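# Test a circuit board and sort it by light color

## Task

Pick up the circuit board from the tray and set it flat inside the tester with its components facing up, both tester pins passing through the board's holes, and its white connector aimed at the lone black post. Shut the lid until it latches. Wait for the signal light to show green or red, then open the lid by pressing down the small black tab on the hook that holds it, and place the board completely inside the bin matching the light's color. The bins are loose. The board may be released once its center is below that bin's rim. A board in the wrong bin means failure. Anything that stays put only because the robot holds it does not count, and nothing the robot is touching at the end may drop more than about a fingernail's width once released.

## Robot and tools

Robot: two Franka FR3 arms, left_arm and right_arm, each with a Robotiq 2F-140 parallel gripper. left_arm's base sits at about y = +0.295 m and right_arm's at about y = -0.301 m, both at x about 0 and z = 0, turned almost exactly straight ahead. The names are just labels and do not match the left or right side of a camera image.

Scene frame: origin on the table top midway between the bases, +x out over the table, +z up, left_arm on the +y side. Every printed gripper pose is in this frame: end_effector_position in metres and end_effector_quat_wxyz. The position is the point between the pads when they are shut. Reported positions can be slightly off, more so at long reach. Gripper axes: fingers point along +z, and the jaws open and close along y. Closed fingertips extend about 33 mm past the reported point, open ones about 9 mm. While closing, the tips move roughly 24 mm further out, so keep that clearance above surfaces.

Row layout (both execute_actions and move): one flat list of 18 numbers, each in [-1, 1], always covering both arms. Order: left dx, dy, dz, rx, ry, rz, left gripper position, force_limit, speed, then the same nine for the right arm. dx..rz are an offset (not a pose) in the gripper's own axes, measured from the gripper's pose at the start of the action (for a call's first action, the pose last reported in a result). Scale: 1.0 = 0.6 m for dx, dy, dz and 180 degrees for the rotation vector rx, ry, rz. Each row in an action is measured from that same start, not chained from the prior row. Gripper position: +1 fully open (140 mm), about -0.8 pads touching, -1 closes until blocked. force_limit: -1 about 14 N, 0 about 60 N, +1 about 107 N (for parts up to 40 mm wide). speed: -1 about 30 mm/s, 0 about 140, +1 about 250. To leave a gripper unchanged, resend its previous three numbers; zeros are a real command.

execute_actions(actions): a list of up to 15 actions; each action is a table of up to 15 rows, each row one 1/30 s step, and a short table repeats its final row to fill 15 steps. An empty list just returns state and images. Per step, the commanded pose is clipped to within 70 mm and 16 degrees of the measured one, and the arm goes no further than its last clipped pose after the action, so large offsets need several actions. Position wins over orientation if both can't be met.

move(target, speed, blocking): target is one 18-number row as above; offsets count from the pose in the latest result showing one. speed is the path's top speed in m/s, 0.002 to 0.5 (default 0.25); rotation is capped at twice that in rad/s. Straight paths, 0.5 to 10 s, both arms finishing together, no slowing for obstacles or the other arm. Gripper numbers are sent at the start. blocking=false returns after 0.5 s while motion continues; then only wait or stop are accepted until a result shows it ended. The move: line reports the ending (done, off_target, moving, held, fault) and limits (paced = pose clipped; held = some steps blocked, after which the arm may surge). Distance to target is also given per gripper. Faster moves and targets deeper past a contact hit and press harder.

wait(seconds): 0 to 10; arms keep their last command; returns early if a running move ends. stop(): brakes a running move (needs room); fingers continue. zoom_image(camera, region): camera is cam_high, cam_low, cam_left_wrist or cam_right_wrist; region [x0, y0, x1, y1] in image pixels, at most 504 x 504. Images are cam_high and cam_low 896x504, wrist cameras 504x504. read_manual(section) only returns licence text. finished_scene(scene) ends the current scene (give its number) permanently and reports success.

Result lines: the state line lists both grippers' poses. Hand target lines show where each arm is now being driven. pose unreachable means the clearance check altered or blocked a command for the named arm. object_status: 0 moving, 1 blocked while opening, 2 blocked while closing (a grip), 3 reached the command or pads met (a thin item may still be held). Grip by sending -1 and confirming 2. position_measured is in counts: 3 fully open, 230 pads touching, not linear. Stalled fingers stay until position changes by at least 0.01; to squeeze harder, raise force_limit and switch position between -1 and -0.98. MOTOR HOT warns of heating from holding loads; an OVER-TEMPERATURE FAULT brakes that arm until it cools. TORQUE FAULT: a joint hitting its load limit (20 N m waist and shoulder, 18 upper arm roll and elbow, 12 for the three wrist joints, held weight included) freezes that arm for 10 s and drops the rest of the call.

For an arm meant to stay still: in a reply's first call send the offset back to its wanted pose, zeros afterwards, plus its proper gripper numbers. The simulation runs on while you compose replies, with the last command held.

Avoid: dropping or knocking anything off the table, tipping the loose bins, slamming the lid or board, hard pushes, the two arms colliding or pressing on each other, and leaving the board or lid supported only by a gripper. Release the board only after its center is below the correct bin's rim.

Each tool is called after "Call:" as name(argument=value, ...) on one line, values as JSON.

## Session

Call:
execute_actions(actions=[])

Scene clock: 0.00 s.
left_arm: end_effector_position=(+0.5621, +0.2638, +0.4302) position_measured=3 object_status=3 end_effector_quat_wxyz=(-0.000, +0.913, -0.407, +0.021) | right_arm: end_effector_position=(+0.7623, -0.5513, +0.3085) position_measured=3 object_status=3 end_effector_quat_wxyz=(+0.224, -0.077, +0.826, -0.511)
Joint positions: left_arm=[-0.004 -0.017 -0.015 -1.556 -0.015  1.577 -0.781] | right_arm=[ 0.11   0.372 -0.229 -1.774 -1.449  2.315  2.313]
Joint velocities: left_arm=[ 0.    -0.    -0.001  0.001  0.001 -0.     0.   ] | right_arm=[-0.001 -0.    -0.001 -0.     0.001 -0.     0.   ]
Hand target (left_arm): +0.562, +0.264, +0.430; -0.000, +0.913, -0.407, +0.021
Hand target (right_arm): +0.762, -0.551, +0.308; +0.224, -0.077, +0.826, -0.511

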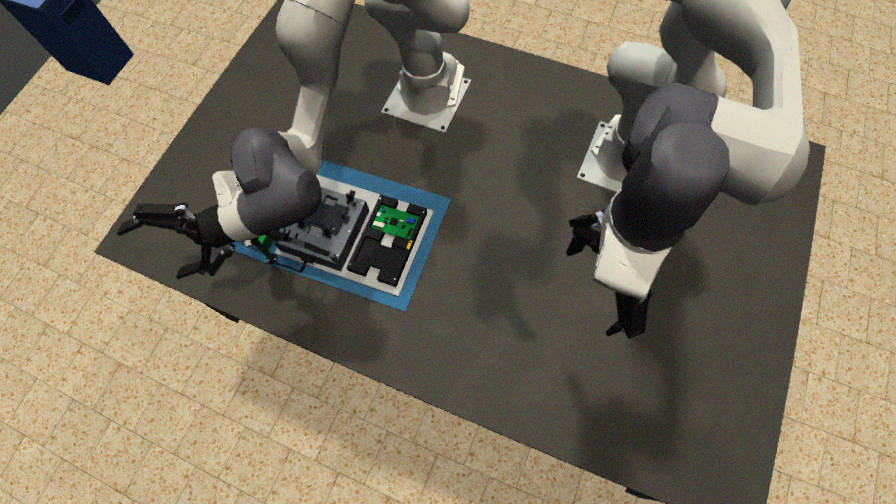

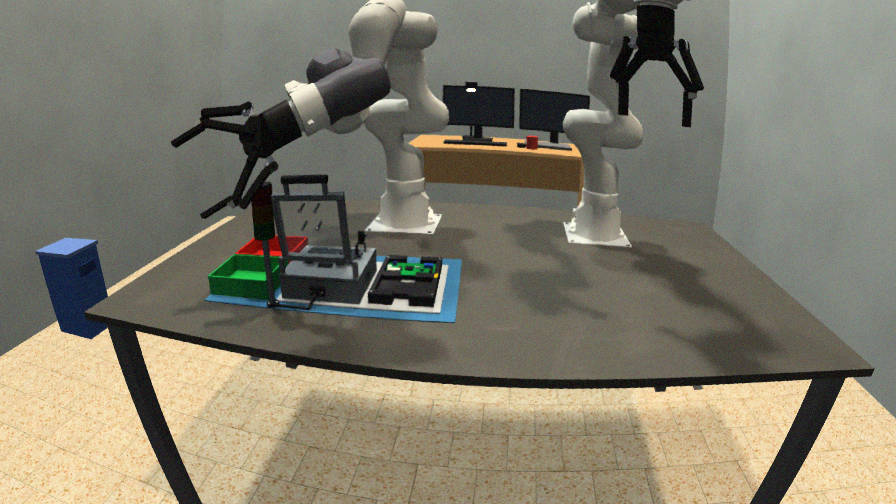

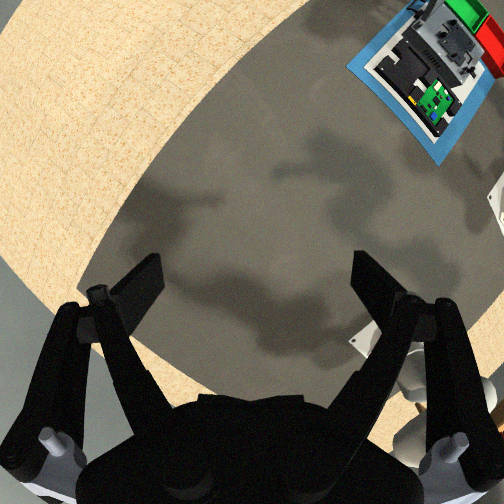

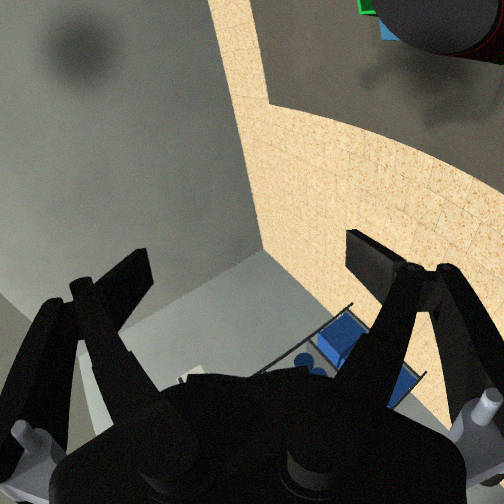

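Call:
zoom_image(camera="cam_high", region=[200, 140, 480, 320])

Call:
zoom_image(camera="cam_low", region=[180, 150, 480, 330])

Call:
zoom_image(camera="cam_left_wrist", region=[330, 0, 504, 174])

Region (200, 140, 480, 320) of cam_high's 896x504 image, scaled by 1.800, with more detail than that image has; it fills the top 324 rows of this view, and the rest is white.

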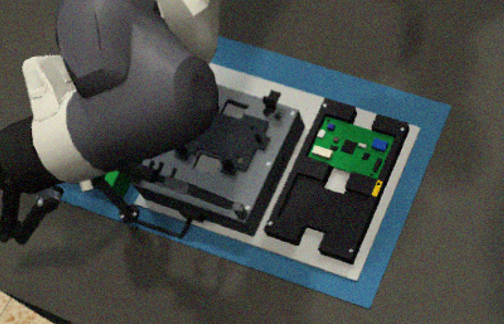

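Region (180, 150, 480, 330) of cam_low's 896x504 image, scaled by 1.680, with more detail than that image has; it fills the top 302 rows of this view, and the rest is white.

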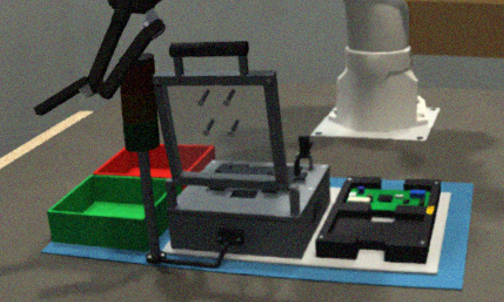

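Region (330, 0, 504, 174) of cam_left_wrist's 504x504 image, scaled by 2.897, with more detail than that image has.

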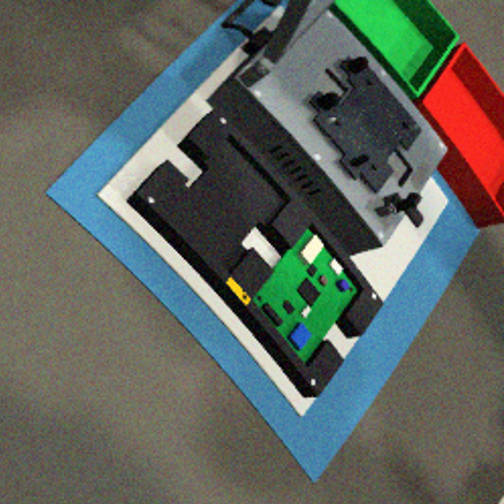

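Call:
move(target=[0,0,0,0,0,0,1,0,0, 0.0208,-0.215,-0.1326,0,0,0,1,0,0], speed=0.3)

Scene clock: 98.47 s.
left_arm: end_effector_position=(+0.5621, +0.2638, +0.4302) position_measured=3 object_status=3 end_effector_quat_wxyz=(-0.000, +0.913, -0.407, +0.021) | right_arm: end_effector_position=(+0.7002, -0.5551, +0.4467) position_measured=3 object_status=3 end_effector_quat_wxyz=(+0.228, -0.070, +0.827, -0.509)
Joint positions: left_arm=[-0.004 -0.017 -0.015 -1.556 -0.015  1.577 -0.781] | right_arm=[ 0.121  0.053 -0.224 -1.892 -1.351  2.249  2.085]
Joint velocities: left_arm=[ 0.     0.    -0.002 -0.    -0.     0.    -0.001] | right_arm=[-0.     0.001  0.    -0.003  0.003 -0.002 -0.031]
Hand target (left_arm): +0.562, +0.264, +0.430; -0.000, +0.913, -0.407, +0.021
Hand target (right_arm): +0.700, -0.554, +0.445; +0.223, -0.076, +0.827, -0.510
Off the commanded pose (left_arm): 0.000 m, 0 deg.
Off the commanded pose (right_arm): 0.005 m, 1 deg.
move: off_target (right_arm)
camera_calibration (this result's frames):
cam_left_wrist: T_world_to_cam=[[-0.765479, -0.641095, -0.0551188, 0.628215], [-0.625943, 0.722051, 0.294683, 0.0504935], [-0.149121, 0.260075, -0.954004, 0.602429], [0, 0, 0, 1]] pos_world=[0.602327, 0.20961, 0.594466]
cam_right_wrist: T_world_to_cam=[[0.196489, 0.506054, -0.839822, 0.520578], [0.703915, 0.52345, 0.480108, -0.402045], [0.682565, -0.6855, -0.253367, -0.572948], [0, 0, 0, 1]] pos_world=[0.571792, -0.445746, 0.485052]

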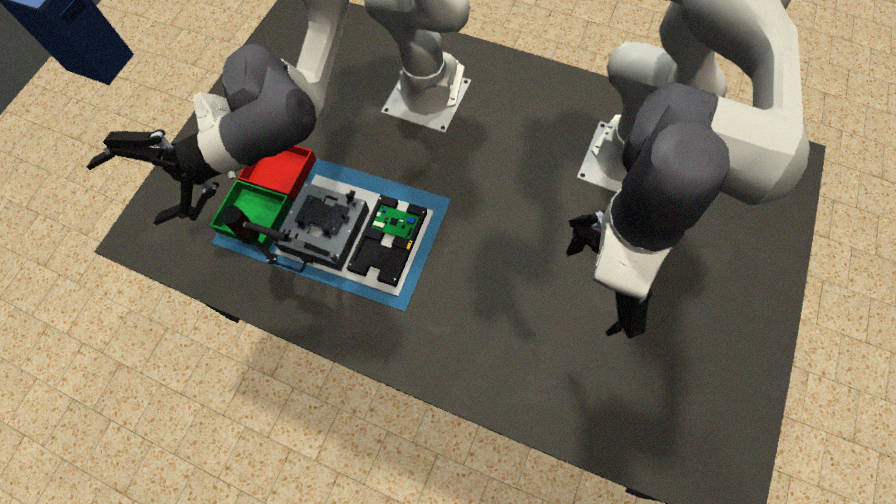

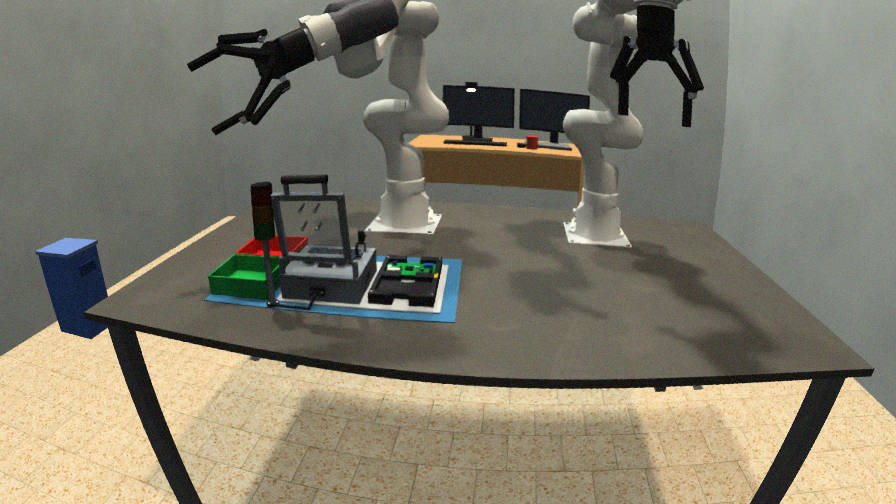

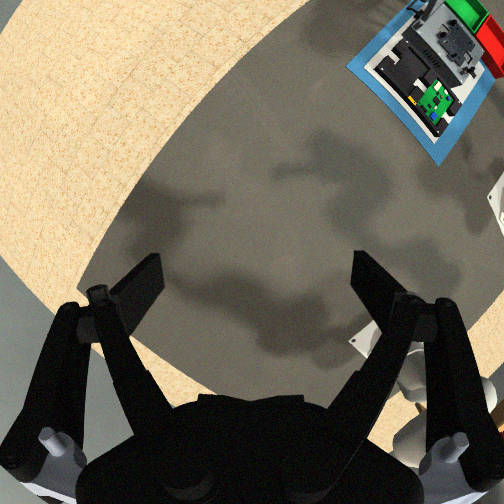

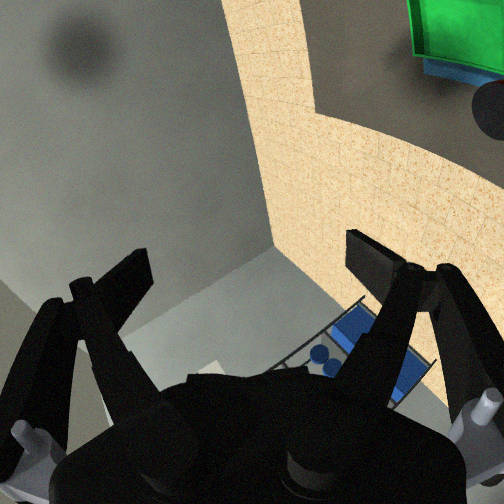

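Call:
zoom_image(camera="cam_high", region=[200, 140, 460, 320])

Region (200, 140, 460, 320) of cam_high's 896x504 image, scaled by 1.938, with more detail than that image has; it fills the top 349 rows of this view, and the rest is white.

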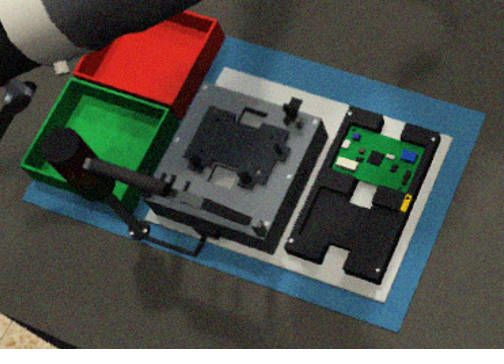

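Call:
move(target=[0,0,0,0,0,0,1,0,0, 0.2042,0.2403,-0.5135,-0.3792,-0.1446,-0.3895,1,0,0], speed=0.3)

Scene clock: 119.87 s.
left_arm: end_effector_position=(+0.5621, +0.2638, +0.4302) position_measured=3 object_status=3 end_effector_quat_wxyz=(-0.000, +0.913, -0.407, +0.021) | right_arm: end_effector_position=(+0.4767, -0.2799, +0.3945) position_measured=3 object_status=3 end_effector_quat_wxyz=(-0.010, +0.704, -0.710, +0.001)
Joint positions: left_arm=[-0.004 -0.017 -0.015 -1.556 -0.015  1.577 -0.781] | right_arm=[ 0.888 -0.376 -0.701 -1.914 -0.23   1.637  0.25 ]
Joint velocities: left_arm=[ 0.     0.001 -0.001  0.001 -0.     0.     0.   ] | right_arm=[ 0.005  0.001 -0.004  0.001 -0.    -0.006 -0.025]
Hand target (left_arm): +0.562, +0.264, +0.430; -0.000, +0.913, -0.407, +0.021
Hand target (right_arm): +0.476, -0.280, +0.394; -0.008, +0.708, -0.706, -0.001
Off the commanded pose (left_arm): 0.000 m, 0 deg.
Off the commanded pose (right_arm): 0.008 m, 1 deg.
move: off_target (right_arm)
camera_calibration (this result's frames):
cam_left_wrist: T_world_to_cam=[[-0.765479, -0.641095, -0.0551188, 0.628215], [-0.625943, 0.722051, 0.294683, 0.0504934], [-0.149121, 0.260075, -0.954004, 0.602428], [0, 0, 0, 1]] pos_world=[0.602327, 0.20961, 0.594466]
cam_right_wrist: T_world_to_cam=[[-0.994814, 0.101305, -0.00908694, 0.508201], [0.0937845, 0.948187, 0.303555, 0.115638], [0.0393679, 0.301129, -0.95277, 0.613684], [0, 0, 0, 1]] pos_world=[0.470561, -0.345928, 0.554216]

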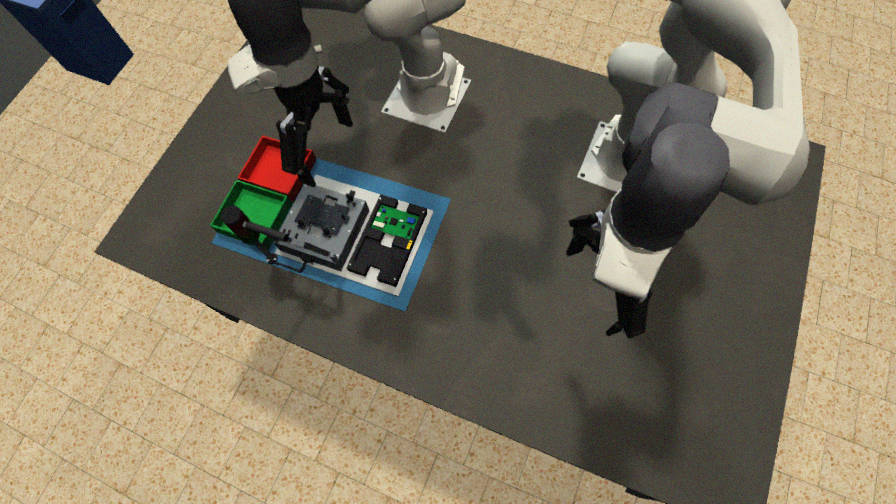

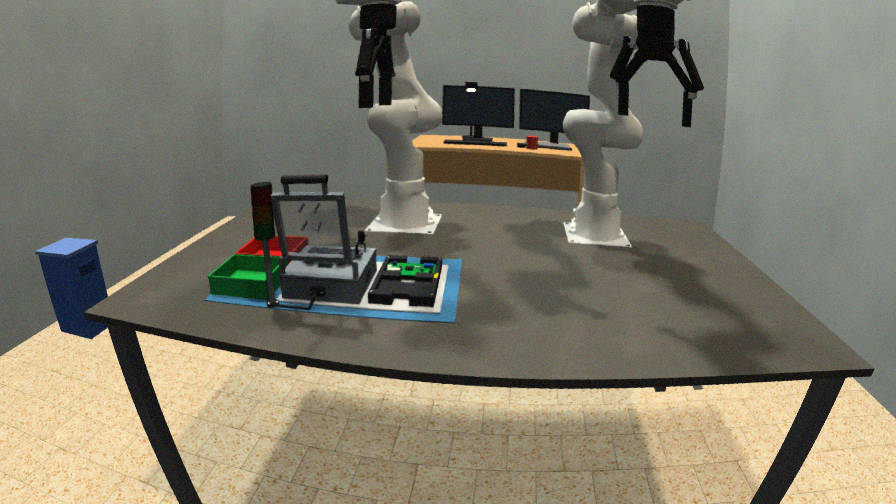

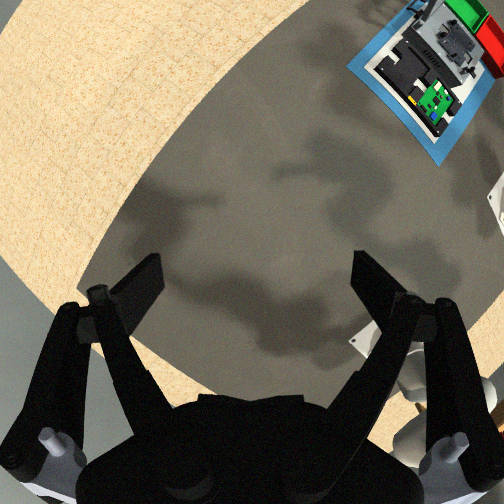

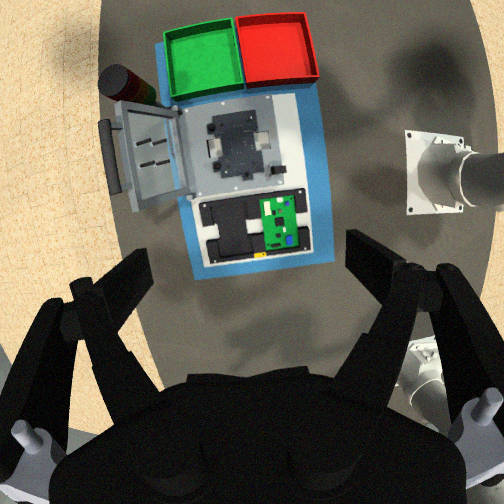

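Call:
zoom_image(camera="cam_right_wrist", region=[150, 70, 350, 270])

Region (150, 70, 350, 270) of cam_right_wrist's 504x504 image, scaled by 2.520, with more detail than that image has.

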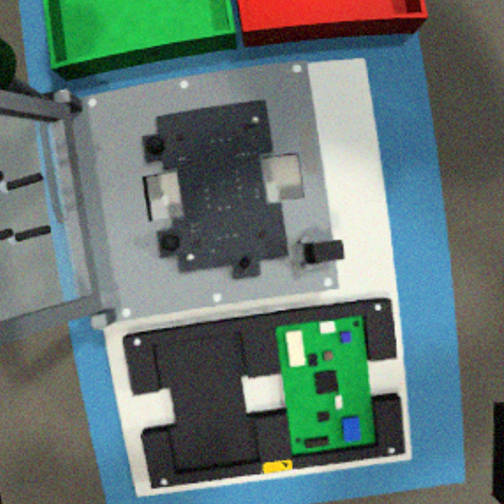

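Call:
zoom_image(camera="cam_low", region=[300, 0, 460, 130])

Call:
zoom_image(camera="cam_low", region=[560, 0, 760, 140])

Region (300, 0, 460, 130) of cam_low's 896x504 image, scaled by 3.150, with more detail than that image has; it fills the top 410 rows of this view, and the rest is white.

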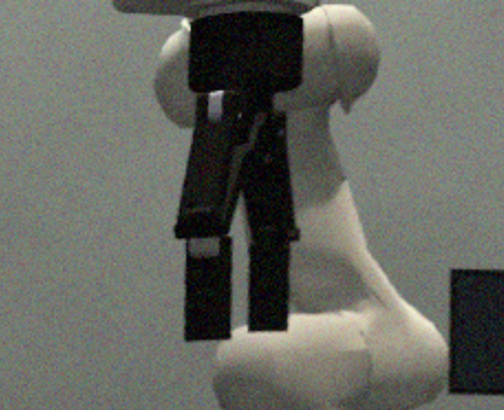

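Region (560, 0, 760, 140) of cam_low's 896x504 image, scaled by 2.520, with more detail than that image has; it fills the top 353 rows of this view, and the rest is white.

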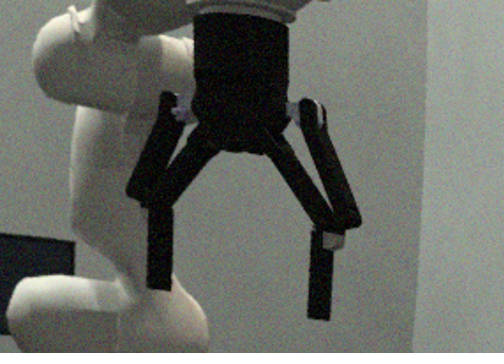

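Call:
move(target=[0,0,0,0,0,0,1,0,0, 0.0833,0.0283,0.225,0,0,0,1,0,0], speed=0.25)

Scene clock: 225.83 s.
left_arm: end_effector_position=(+0.5621, +0.2638, +0.4302) position_measured=3 object_status=3 end_effector_quat_wxyz=(-0.000, +0.913, -0.407, +0.021) | right_arm: end_effector_position=(+0.4578, -0.3237, +0.2580) position_measured=3 object_status=3 end_effector_quat_wxyz=(-0.009, +0.704, -0.710, -0.002)
Joint positions: left_arm=[-0.004 -0.017 -0.015 -1.556 -0.015  1.577 -0.781] | right_arm=[ 0.833 -0.453 -0.802 -2.289 -0.329  1.955  0.225]
Joint velocities: left_arm=[ 0.    -0.    -0.    -0.001  0.     0.     0.001] | right_arm=[-0.001 -0.001  0.     0.     0.     0.011 -0.003]
Hand target (left_arm): +0.562, +0.264, +0.430; -0.000, +0.913, -0.407, +0.021
Hand target (right_arm): +0.459, -0.324, +0.258; -0.011, +0.706, -0.708, -0.001
Off the commanded pose (left_arm): 0.000 m, 0 deg.
Off the commanded pose (right_arm): 0.006 m, 0 deg.
move: off_target (right_arm)
camera_calibration (this result's frames):
cam_left_wrist: T_world_to_cam=[[-0.76548, -0.641095, -0.0551189, 0.628215], [-0.625942, 0.722051, 0.294683, 0.0504933], [-0.149121, 0.260075, -0.954004, 0.602428], [0, 0, 0, 1]] pos_world=[0.602327, 0.20961, 0.594466]
cam_right_wrist: T_world_to_cam=[[-0.99484, 0.101406, -0.00325779, 0.491142], [0.0955561, 0.947278, 0.305834, 0.198672], [0.0340993, 0.303944, -0.952079, 0.500673], [0, 0, 0, 1]] pos_world=[0.452551, -0.390178, 0.41752]

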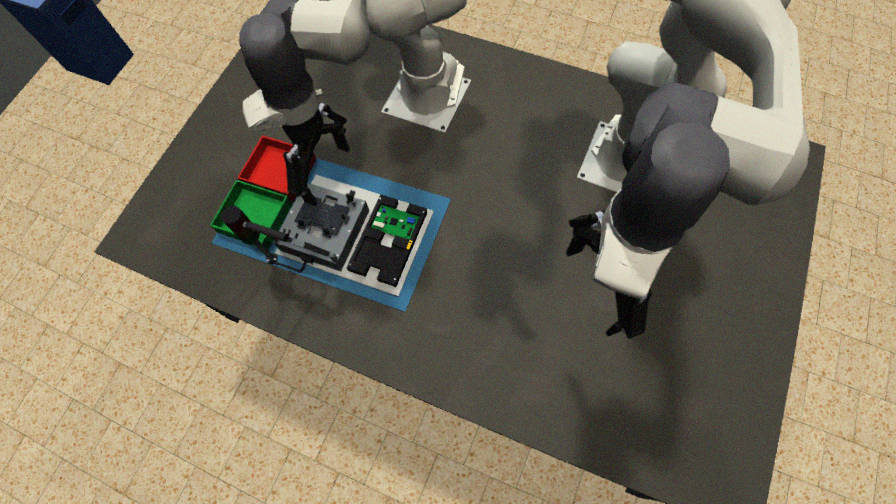

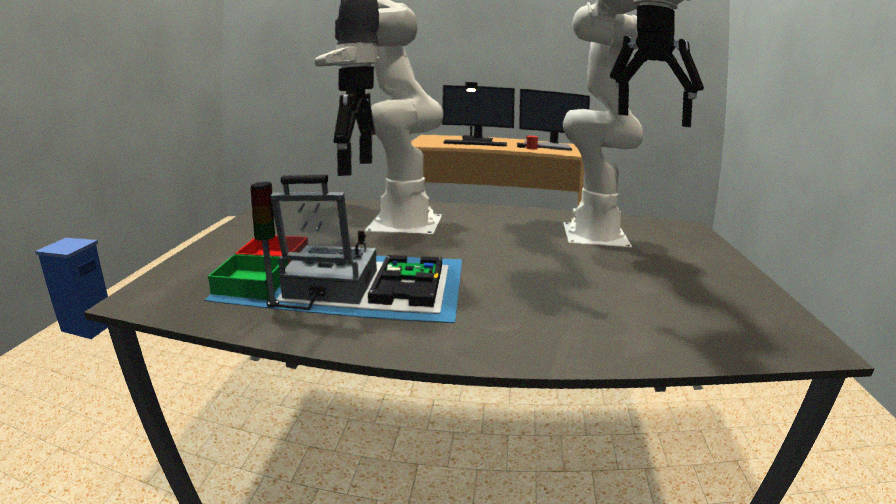

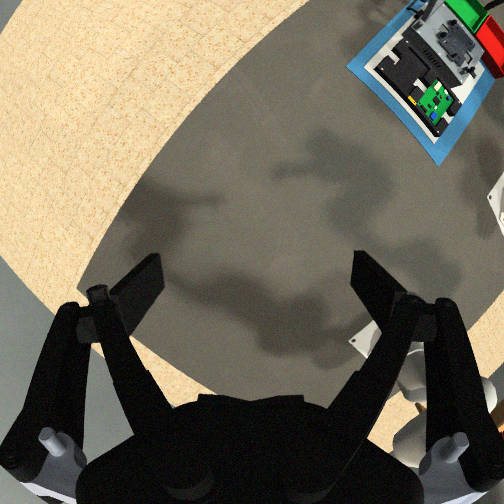

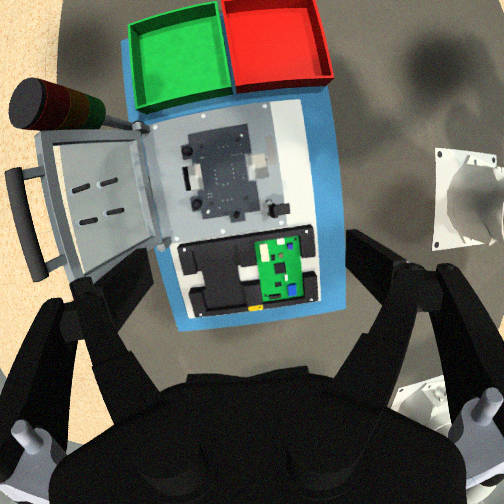

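Call:
zoom_image(camera="cam_right_wrist", region=[150, 100, 310, 260])

Call:
zoom_image(camera="cam_right_wrist", region=[220, 210, 340, 330])

Region (150, 100, 310, 260) of cam_right_wrist's 504x504 image, scaled by 3.150, with more detail than that image has.

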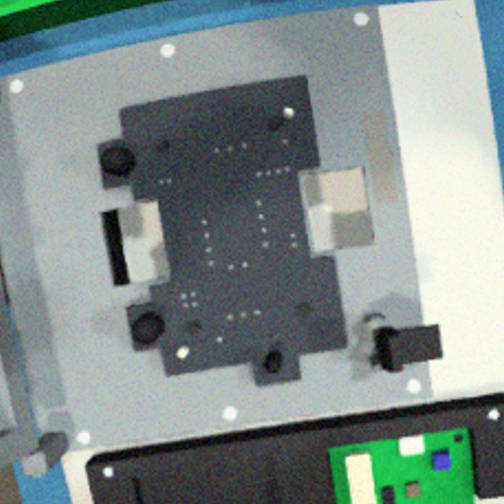

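Region (220, 210, 340, 330) of cam_right_wrist's 504x504 image, scaled by 4.200, with more detail than that image has.

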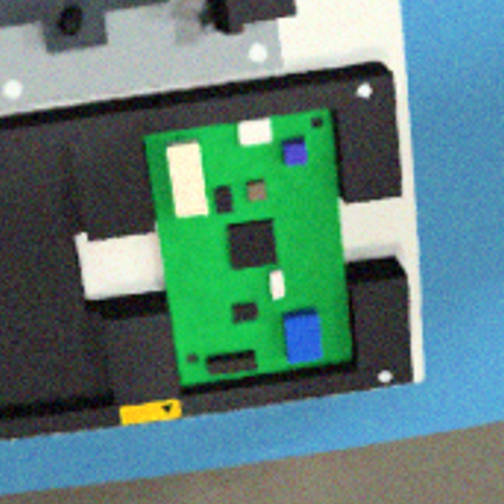

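Call:
move(target=[0,0,0,0,0,0,1,0,0, -0.1567,0.0733,0.05,0,0,-0.5,0.4,0,0], speed=0.45)

Scene clock: 300.27 s.
left_arm: end_effector_position=(+0.5621, +0.2638, +0.4302) position_measured=3 object_status=3 end_effector_quat_wxyz=(-0.000, +0.913, -0.407, +0.021) | right_arm: end_effector_position=(+0.4170, -0.2224, +0.2259) position_measured=78 object_status=3 end_effector_quat_wxyz=(-0.010, +1.000, -0.006, +0.004)
Joint positions: left_arm=[-0.004 -0.017 -0.015 -1.556 -0.015  1.577 -0.781] | right_arm=[ 1.448 -0.92  -1.06  -2.402 -0.777  1.777 -0.745]
Joint velocities: left_arm=[ 0.     0.    -0.     0.001 -0.001  0.     0.   ] | right_arm=[-0.001  0.001 -0.     0.001  0.    -0.004 -0.026]
Hand target (left_arm): +0.562, +0.264, +0.430; -0.000, +0.913, -0.407, +0.021
Hand target (right_arm): +0.417, -0.224, +0.226; -0.009, +1.000, -0.000, +0.003
Off the commanded pose (left_arm): 0.000 m, 0 deg.
Off the commanded pose (right_arm): 0.007 m, 0 deg.
move: off_target (right_arm)
camera_calibration (this result's frames):
cam_left_wrist: T_world_to_cam=[[-0.76548, -0.641095, -0.0551189, 0.628215], [-0.625942, 0.722051, 0.294683, 0.0504933], [-0.149121, 0.260075, -0.954004, 0.602428], [0, 0, 0, 1]] pos_world=[0.602327, 0.20961, 0.594466]
cam_right_wrist: T_world_to_cam=[[-0.105192, -0.994324, -0.0159377, -0.171587], [-0.95404, 0.0963825, 0.283756, 0.369881], [-0.280609, 0.0450542, -0.958764, 0.515889], [0, 0, 0, 1]] pos_world=[0.479595, -0.229506, 0.386925]

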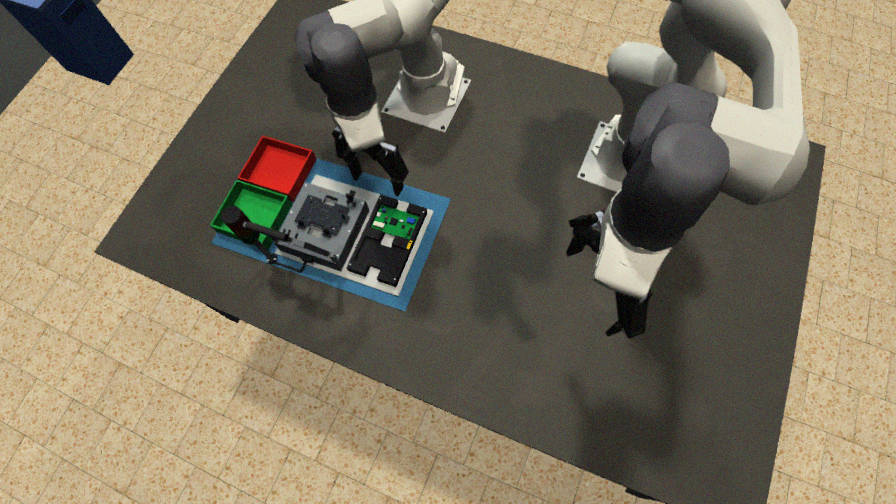

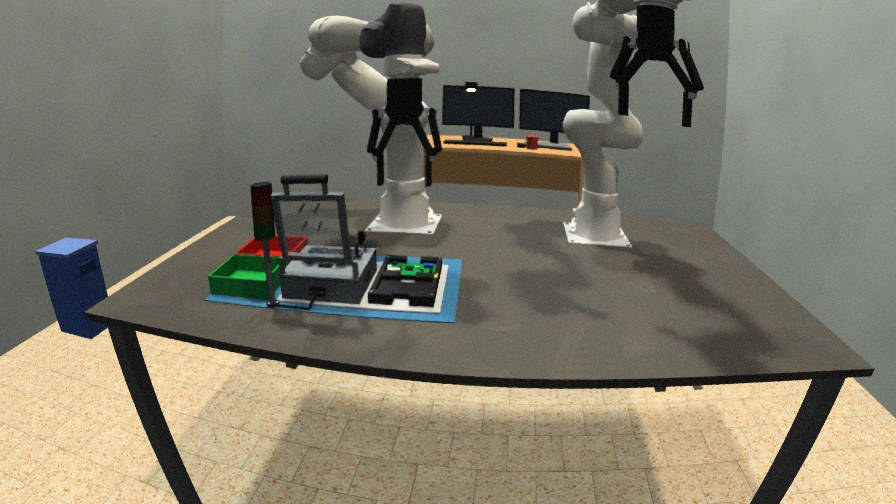

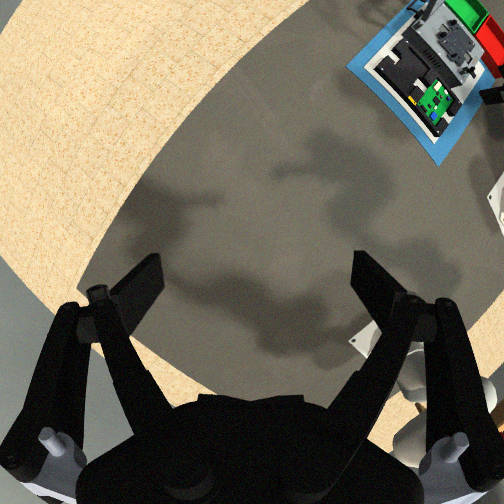

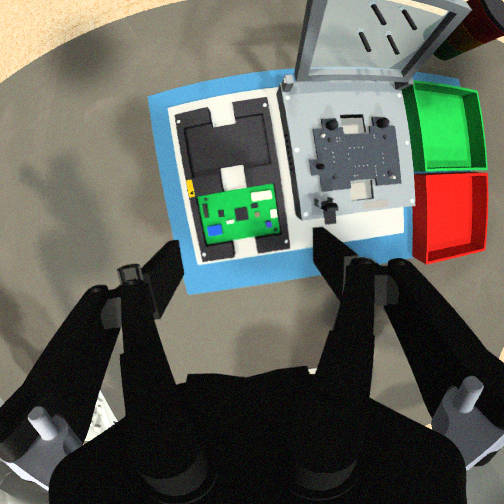

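Call:
move(target=[0,0,0,0,0,0,1,0,0, -0.006,0.0127,0.0767,0,0,-0.518,0.4,0,0], speed=0.45)

Scene clock: 311.43 s.
left_arm: end_effector_position=(+0.5621, +0.2638, +0.4302) position_measured=3 object_status=3 end_effector_quat_wxyz=(-0.000, +0.913, -0.407, +0.021) | right_arm: end_effector_position=(+0.4129, -0.2225, +0.1792) position_measured=78 object_status=3 end_effector_quat_wxyz=(-0.004, +0.693, +0.720, +0.012)
Joint positions: left_arm=[-0.004 -0.017 -0.015 -1.556 -0.015  1.577 -0.781] | right_arm=[ 1.724 -1.489 -1.163 -2.433 -1.2    1.399 -2.102]
Joint velocities: left_arm=[-0.001 -0.001 -0.001 -0.     0.001  0.001 -0.001] | right_arm=[-0.001  0.    -0.     0.    -0.     0.    -0.03 ]
Hand target (left_arm): +0.562, +0.264, +0.430; -0.000, +0.913, -0.407, +0.021
Hand target (right_arm): +0.413, -0.223, +0.179; -0.003, +0.689, +0.725, +0.011
Off the commanded pose (left_arm): 0.000 m, 0 deg.
Off the commanded pose (right_arm): 0.007 m, 0 deg.
move: off_target (right_arm); limits=paced
camera_calibration (this result's frames):
cam_left_wrist: T_world_to_cam=[[-0.765479, -0.641095, -0.0551188, 0.628215], [-0.625943, 0.722051, 0.294683, 0.0504934], [-0.149121, 0.260075, -0.954004, 0.602428], [0, 0, 0, 1]] pos_world=[0.602327, 0.20961, 0.594466]
cam_right_wrist: T_world_to_cam=[[0.998383, -0.0552505, 0.0133966, -0.424865], [-0.0568201, -0.961904, 0.267419, -0.22377], [-0.00188875, -0.267748, -0.963487, 0.286164], [0, 0, 0, 1]] pos_world=[0.412004, -0.1621, 0.341247]

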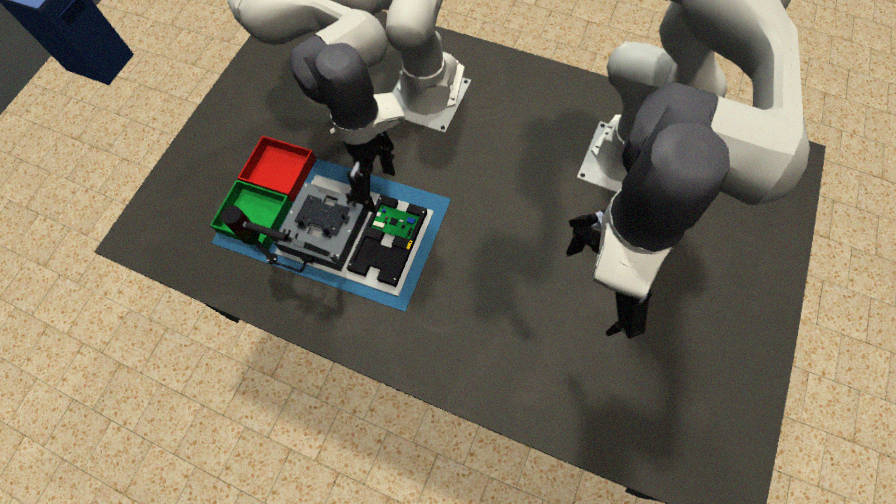

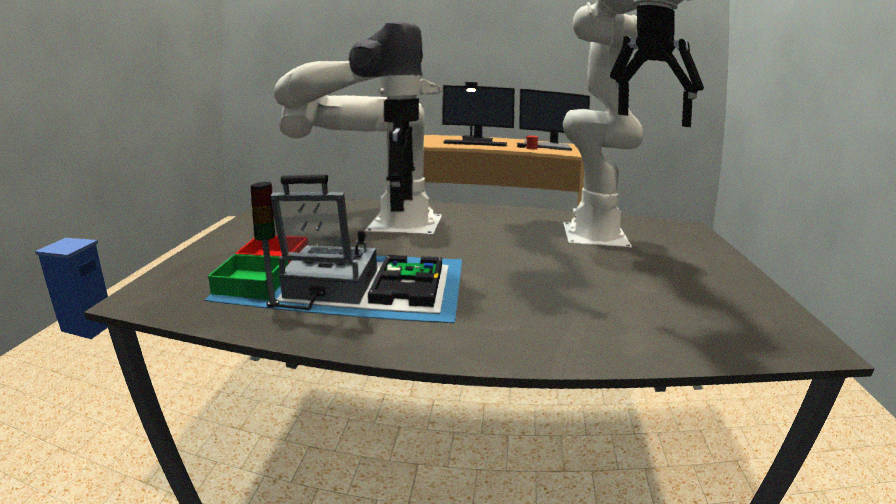

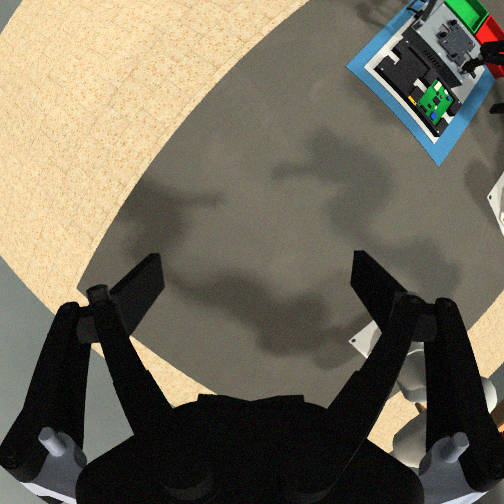

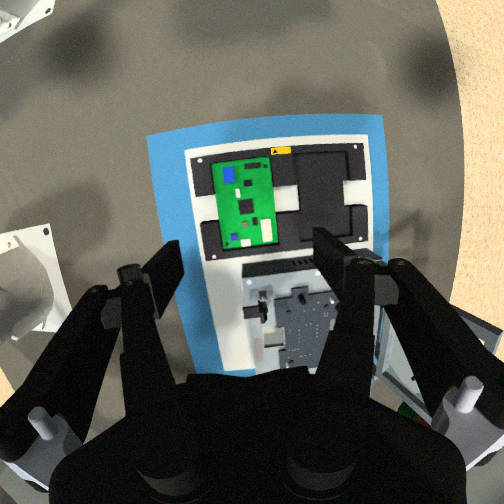

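Call:
zoom_image(camera="cam_right_wrist", region=[160, 130, 340, 310])

Region (160, 130, 340, 310) of cam_right_wrist's 504x504 image, scaled by 2.800, with more detail than that image has.

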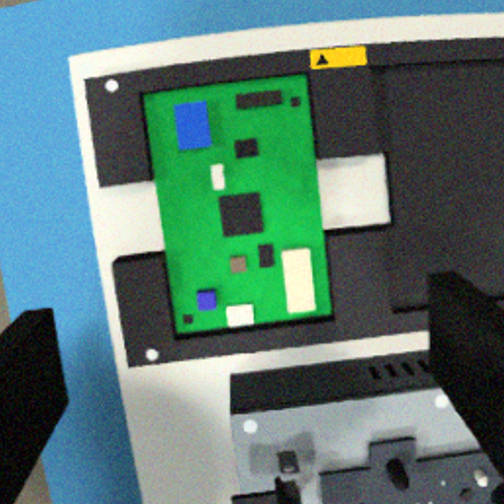

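Call:
move(target=[0,0,0,0,0,0,1,0,0, 0.019,0,0.135,0,0,0,0.4,0,0], speed=0.15)

Scene clock: 352.10 s.
left_arm: end_effector_position=(+0.5621, +0.2638, +0.4302) position_measured=3 object_status=3 end_effector_quat_wxyz=(-0.000, +0.913, -0.407, +0.021) | right_arm: end_effector_position=(+0.4114, -0.2097, +0.1000) position_measured=78 object_status=3 end_effector_quat_wxyz=(-0.005, +0.690, +0.723, +0.010)
Joint positions: left_arm=[-0.004 -0.017 -0.015 -1.556 -0.015  1.577 -0.781] | right_arm=[ 1.72  -1.542 -1.351 -2.511 -1.373  1.488 -2.076]
Joint velocities: left_arm=[ 0.001  0.    -0.    -0.     0.     0.     0.   ] | right_arm=[-0.    -0.002 -0.001 -0.    -0.007  0.005  0.013]
Hand target (left_arm): +0.562, +0.264, +0.430; -0.000, +0.913, -0.407, +0.021
Hand target (right_arm): +0.412, -0.207, +0.100; -0.005, +0.692, +0.722, +0.013
Off the commanded pose (left_arm): 0.000 m, 0 deg.
Off the commanded pose (right_arm): 0.002 m, 1 deg.
move: done
camera_calibration (this result's frames):
cam_left_wrist: T_world_to_cam=[[-0.765479, -0.641095, -0.0551188, 0.628215], [-0.625943, 0.722051, 0.294683, 0.0504934], [-0.149121, 0.260075, -0.954004, 0.602429], [0, 0, 0, 1]] pos_world=[0.602327, 0.20961, 0.594466]
cam_right_wrist: T_world_to_cam=[[0.99884, -0.0467776, 0.0113988, -0.41977], [-0.04812, -0.962073, 0.268515, -0.194058], [-0.00159404, -0.268752, -0.963208, 0.212923], [0, 0, 0, 1]] pos_world=[0.410284, -0.149111, 0.261982]

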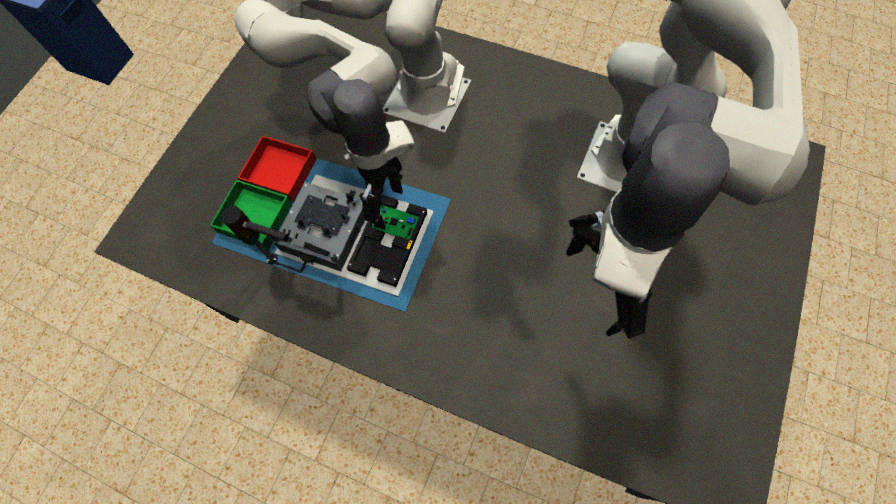

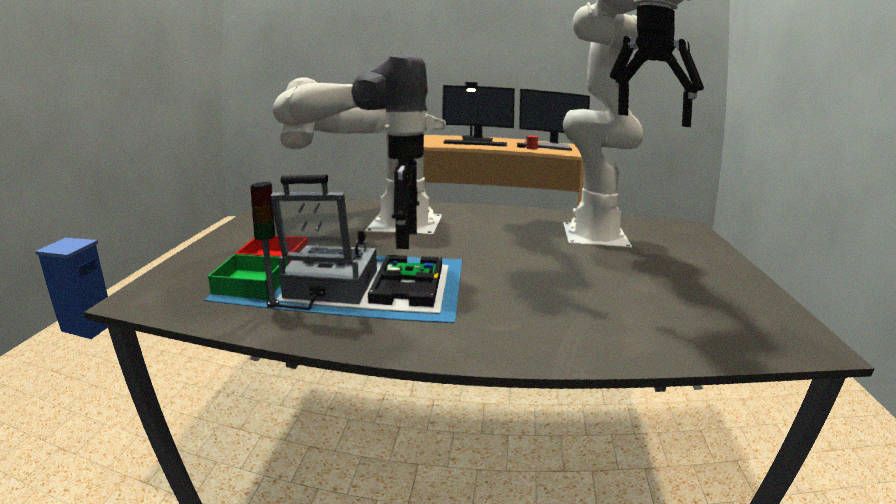

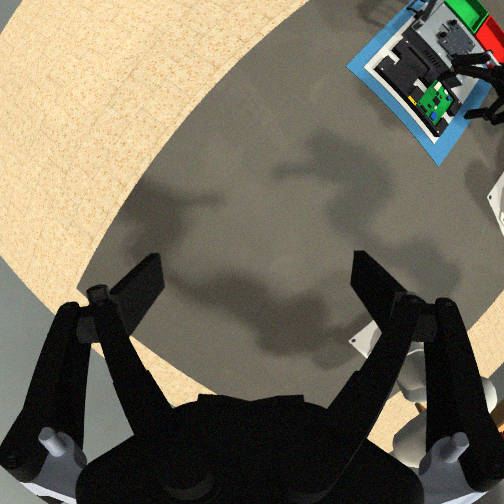

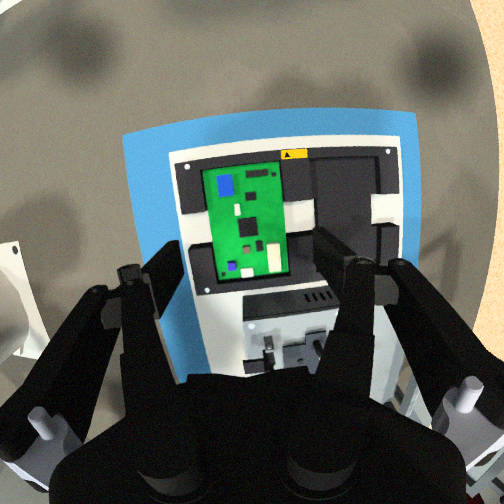

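Call:
move(target=[0,0,0,0,0,0,1,0,0, 0,0,0.058,0,0,0,0.4,0,0], speed=0.08)

Call:
zoom_image(camera="cam_right_wrist", region=[140, 130, 360, 350])

Scene clock: 358.63 s.
left_arm: end_effector_position=(+0.5621, +0.2638, +0.4302) position_measured=3 object_status=3 end_effector_quat_wxyz=(-0.000, +0.913, -0.407, +0.021) | right_arm: end_effector_position=(+0.4104, -0.2091, +0.0662) position_measured=78 object_status=3 end_effector_quat_wxyz=(-0.005, +0.690, +0.723, +0.009)
Joint positions: left_arm=[-0.004 -0.017 -0.015 -1.556 -0.015  1.577 -0.781] | right_arm=[ 1.713 -1.566 -1.436 -2.53  -1.454  1.517 -2.073]
Joint velocities: left_arm=[ 0.001  0.     0.001  0.    -0.     0.    -0.001] | right_arm=[ 0.001 -0.009  0.     0.    -0.011  0.001  0.001]
Hand target (left_arm): +0.562, +0.264, +0.430; -0.000, +0.913, -0.407, +0.021
Hand target (right_arm): +0.411, -0.208, +0.066; -0.005, +0.690, +0.724, +0.011
Off the commanded pose (left_arm): 0.000 m, 0 deg.
Off the commanded pose (right_arm): 0.002 m, 0 deg.
move: done
camera_calibration (this result's frames):
cam_left_wrist: T_world_to_cam=[[-0.765479, -0.641095, -0.0551188, 0.628215], [-0.625943, 0.722051, 0.294683, 0.0504934], [-0.149121, 0.260075, -0.954004, 0.602429], [0, 0, 0, 1]] pos_world=[0.602327, 0.20961, 0.594466]
cam_right_wrist: T_world_to_cam=[[0.998861, -0.0468526, 0.00906119, -0.418303], [-0.0475548, -0.961458, 0.270809, -0.184737], [-0.00397617, -0.270932, -0.96259, 0.180957], [0, 0, 0, 1]] pos_world=[0.409761, -0.148189, 0.228006]

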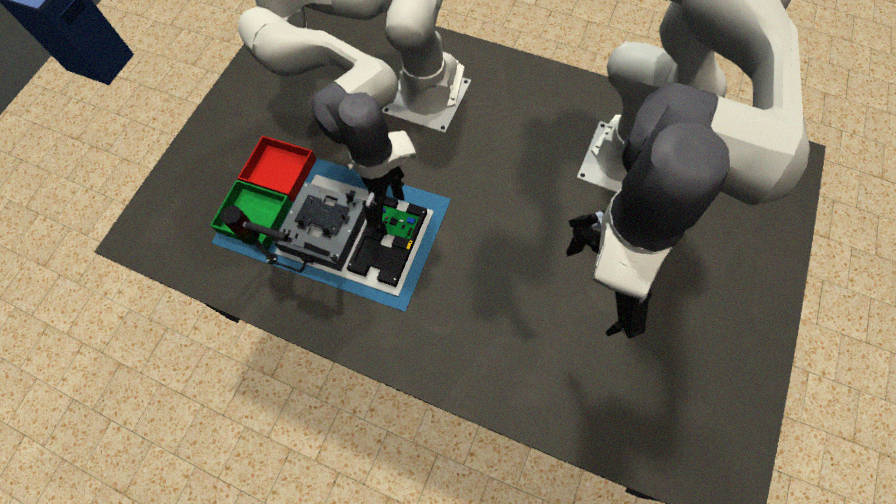

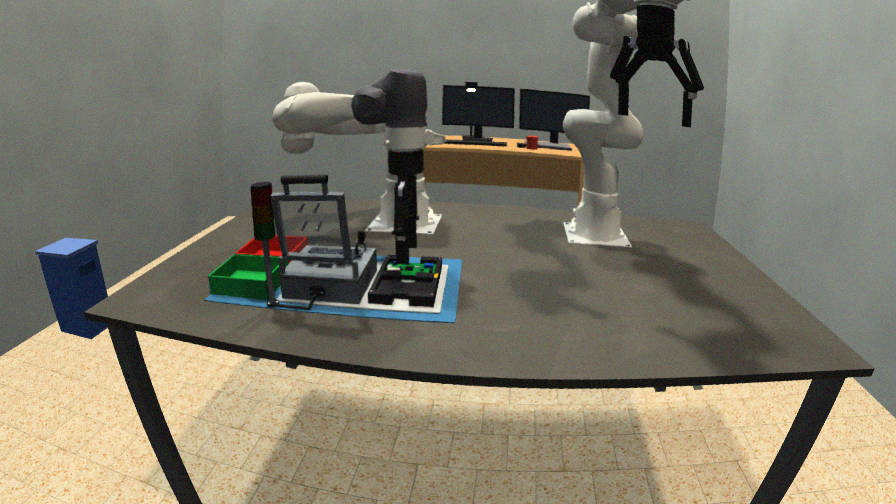

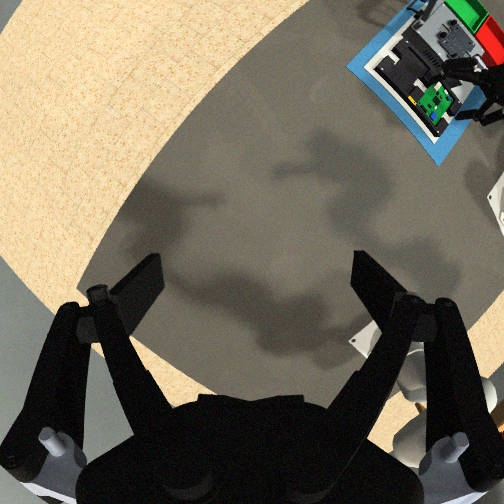

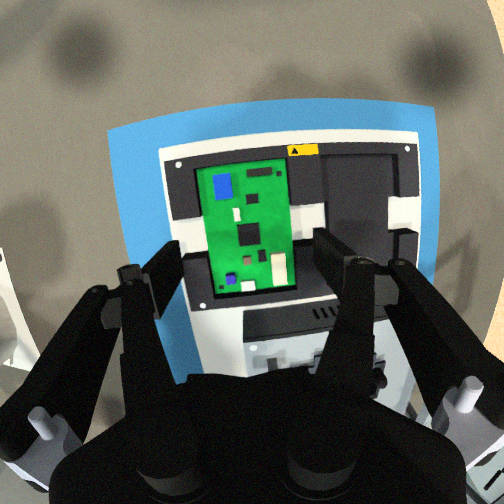

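Region (140, 130, 360, 350) of cam_right_wrist's 504x504 image, scaled by 2.291, with more detail than that image has.

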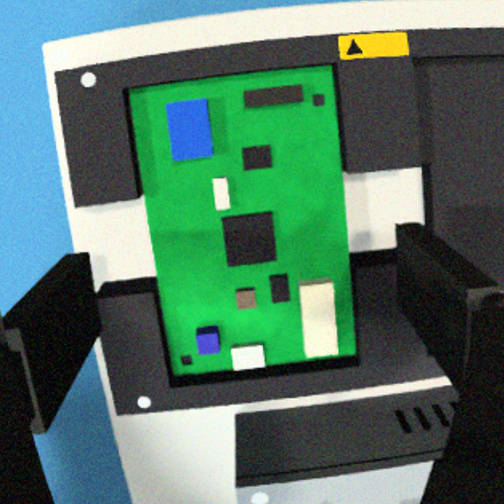

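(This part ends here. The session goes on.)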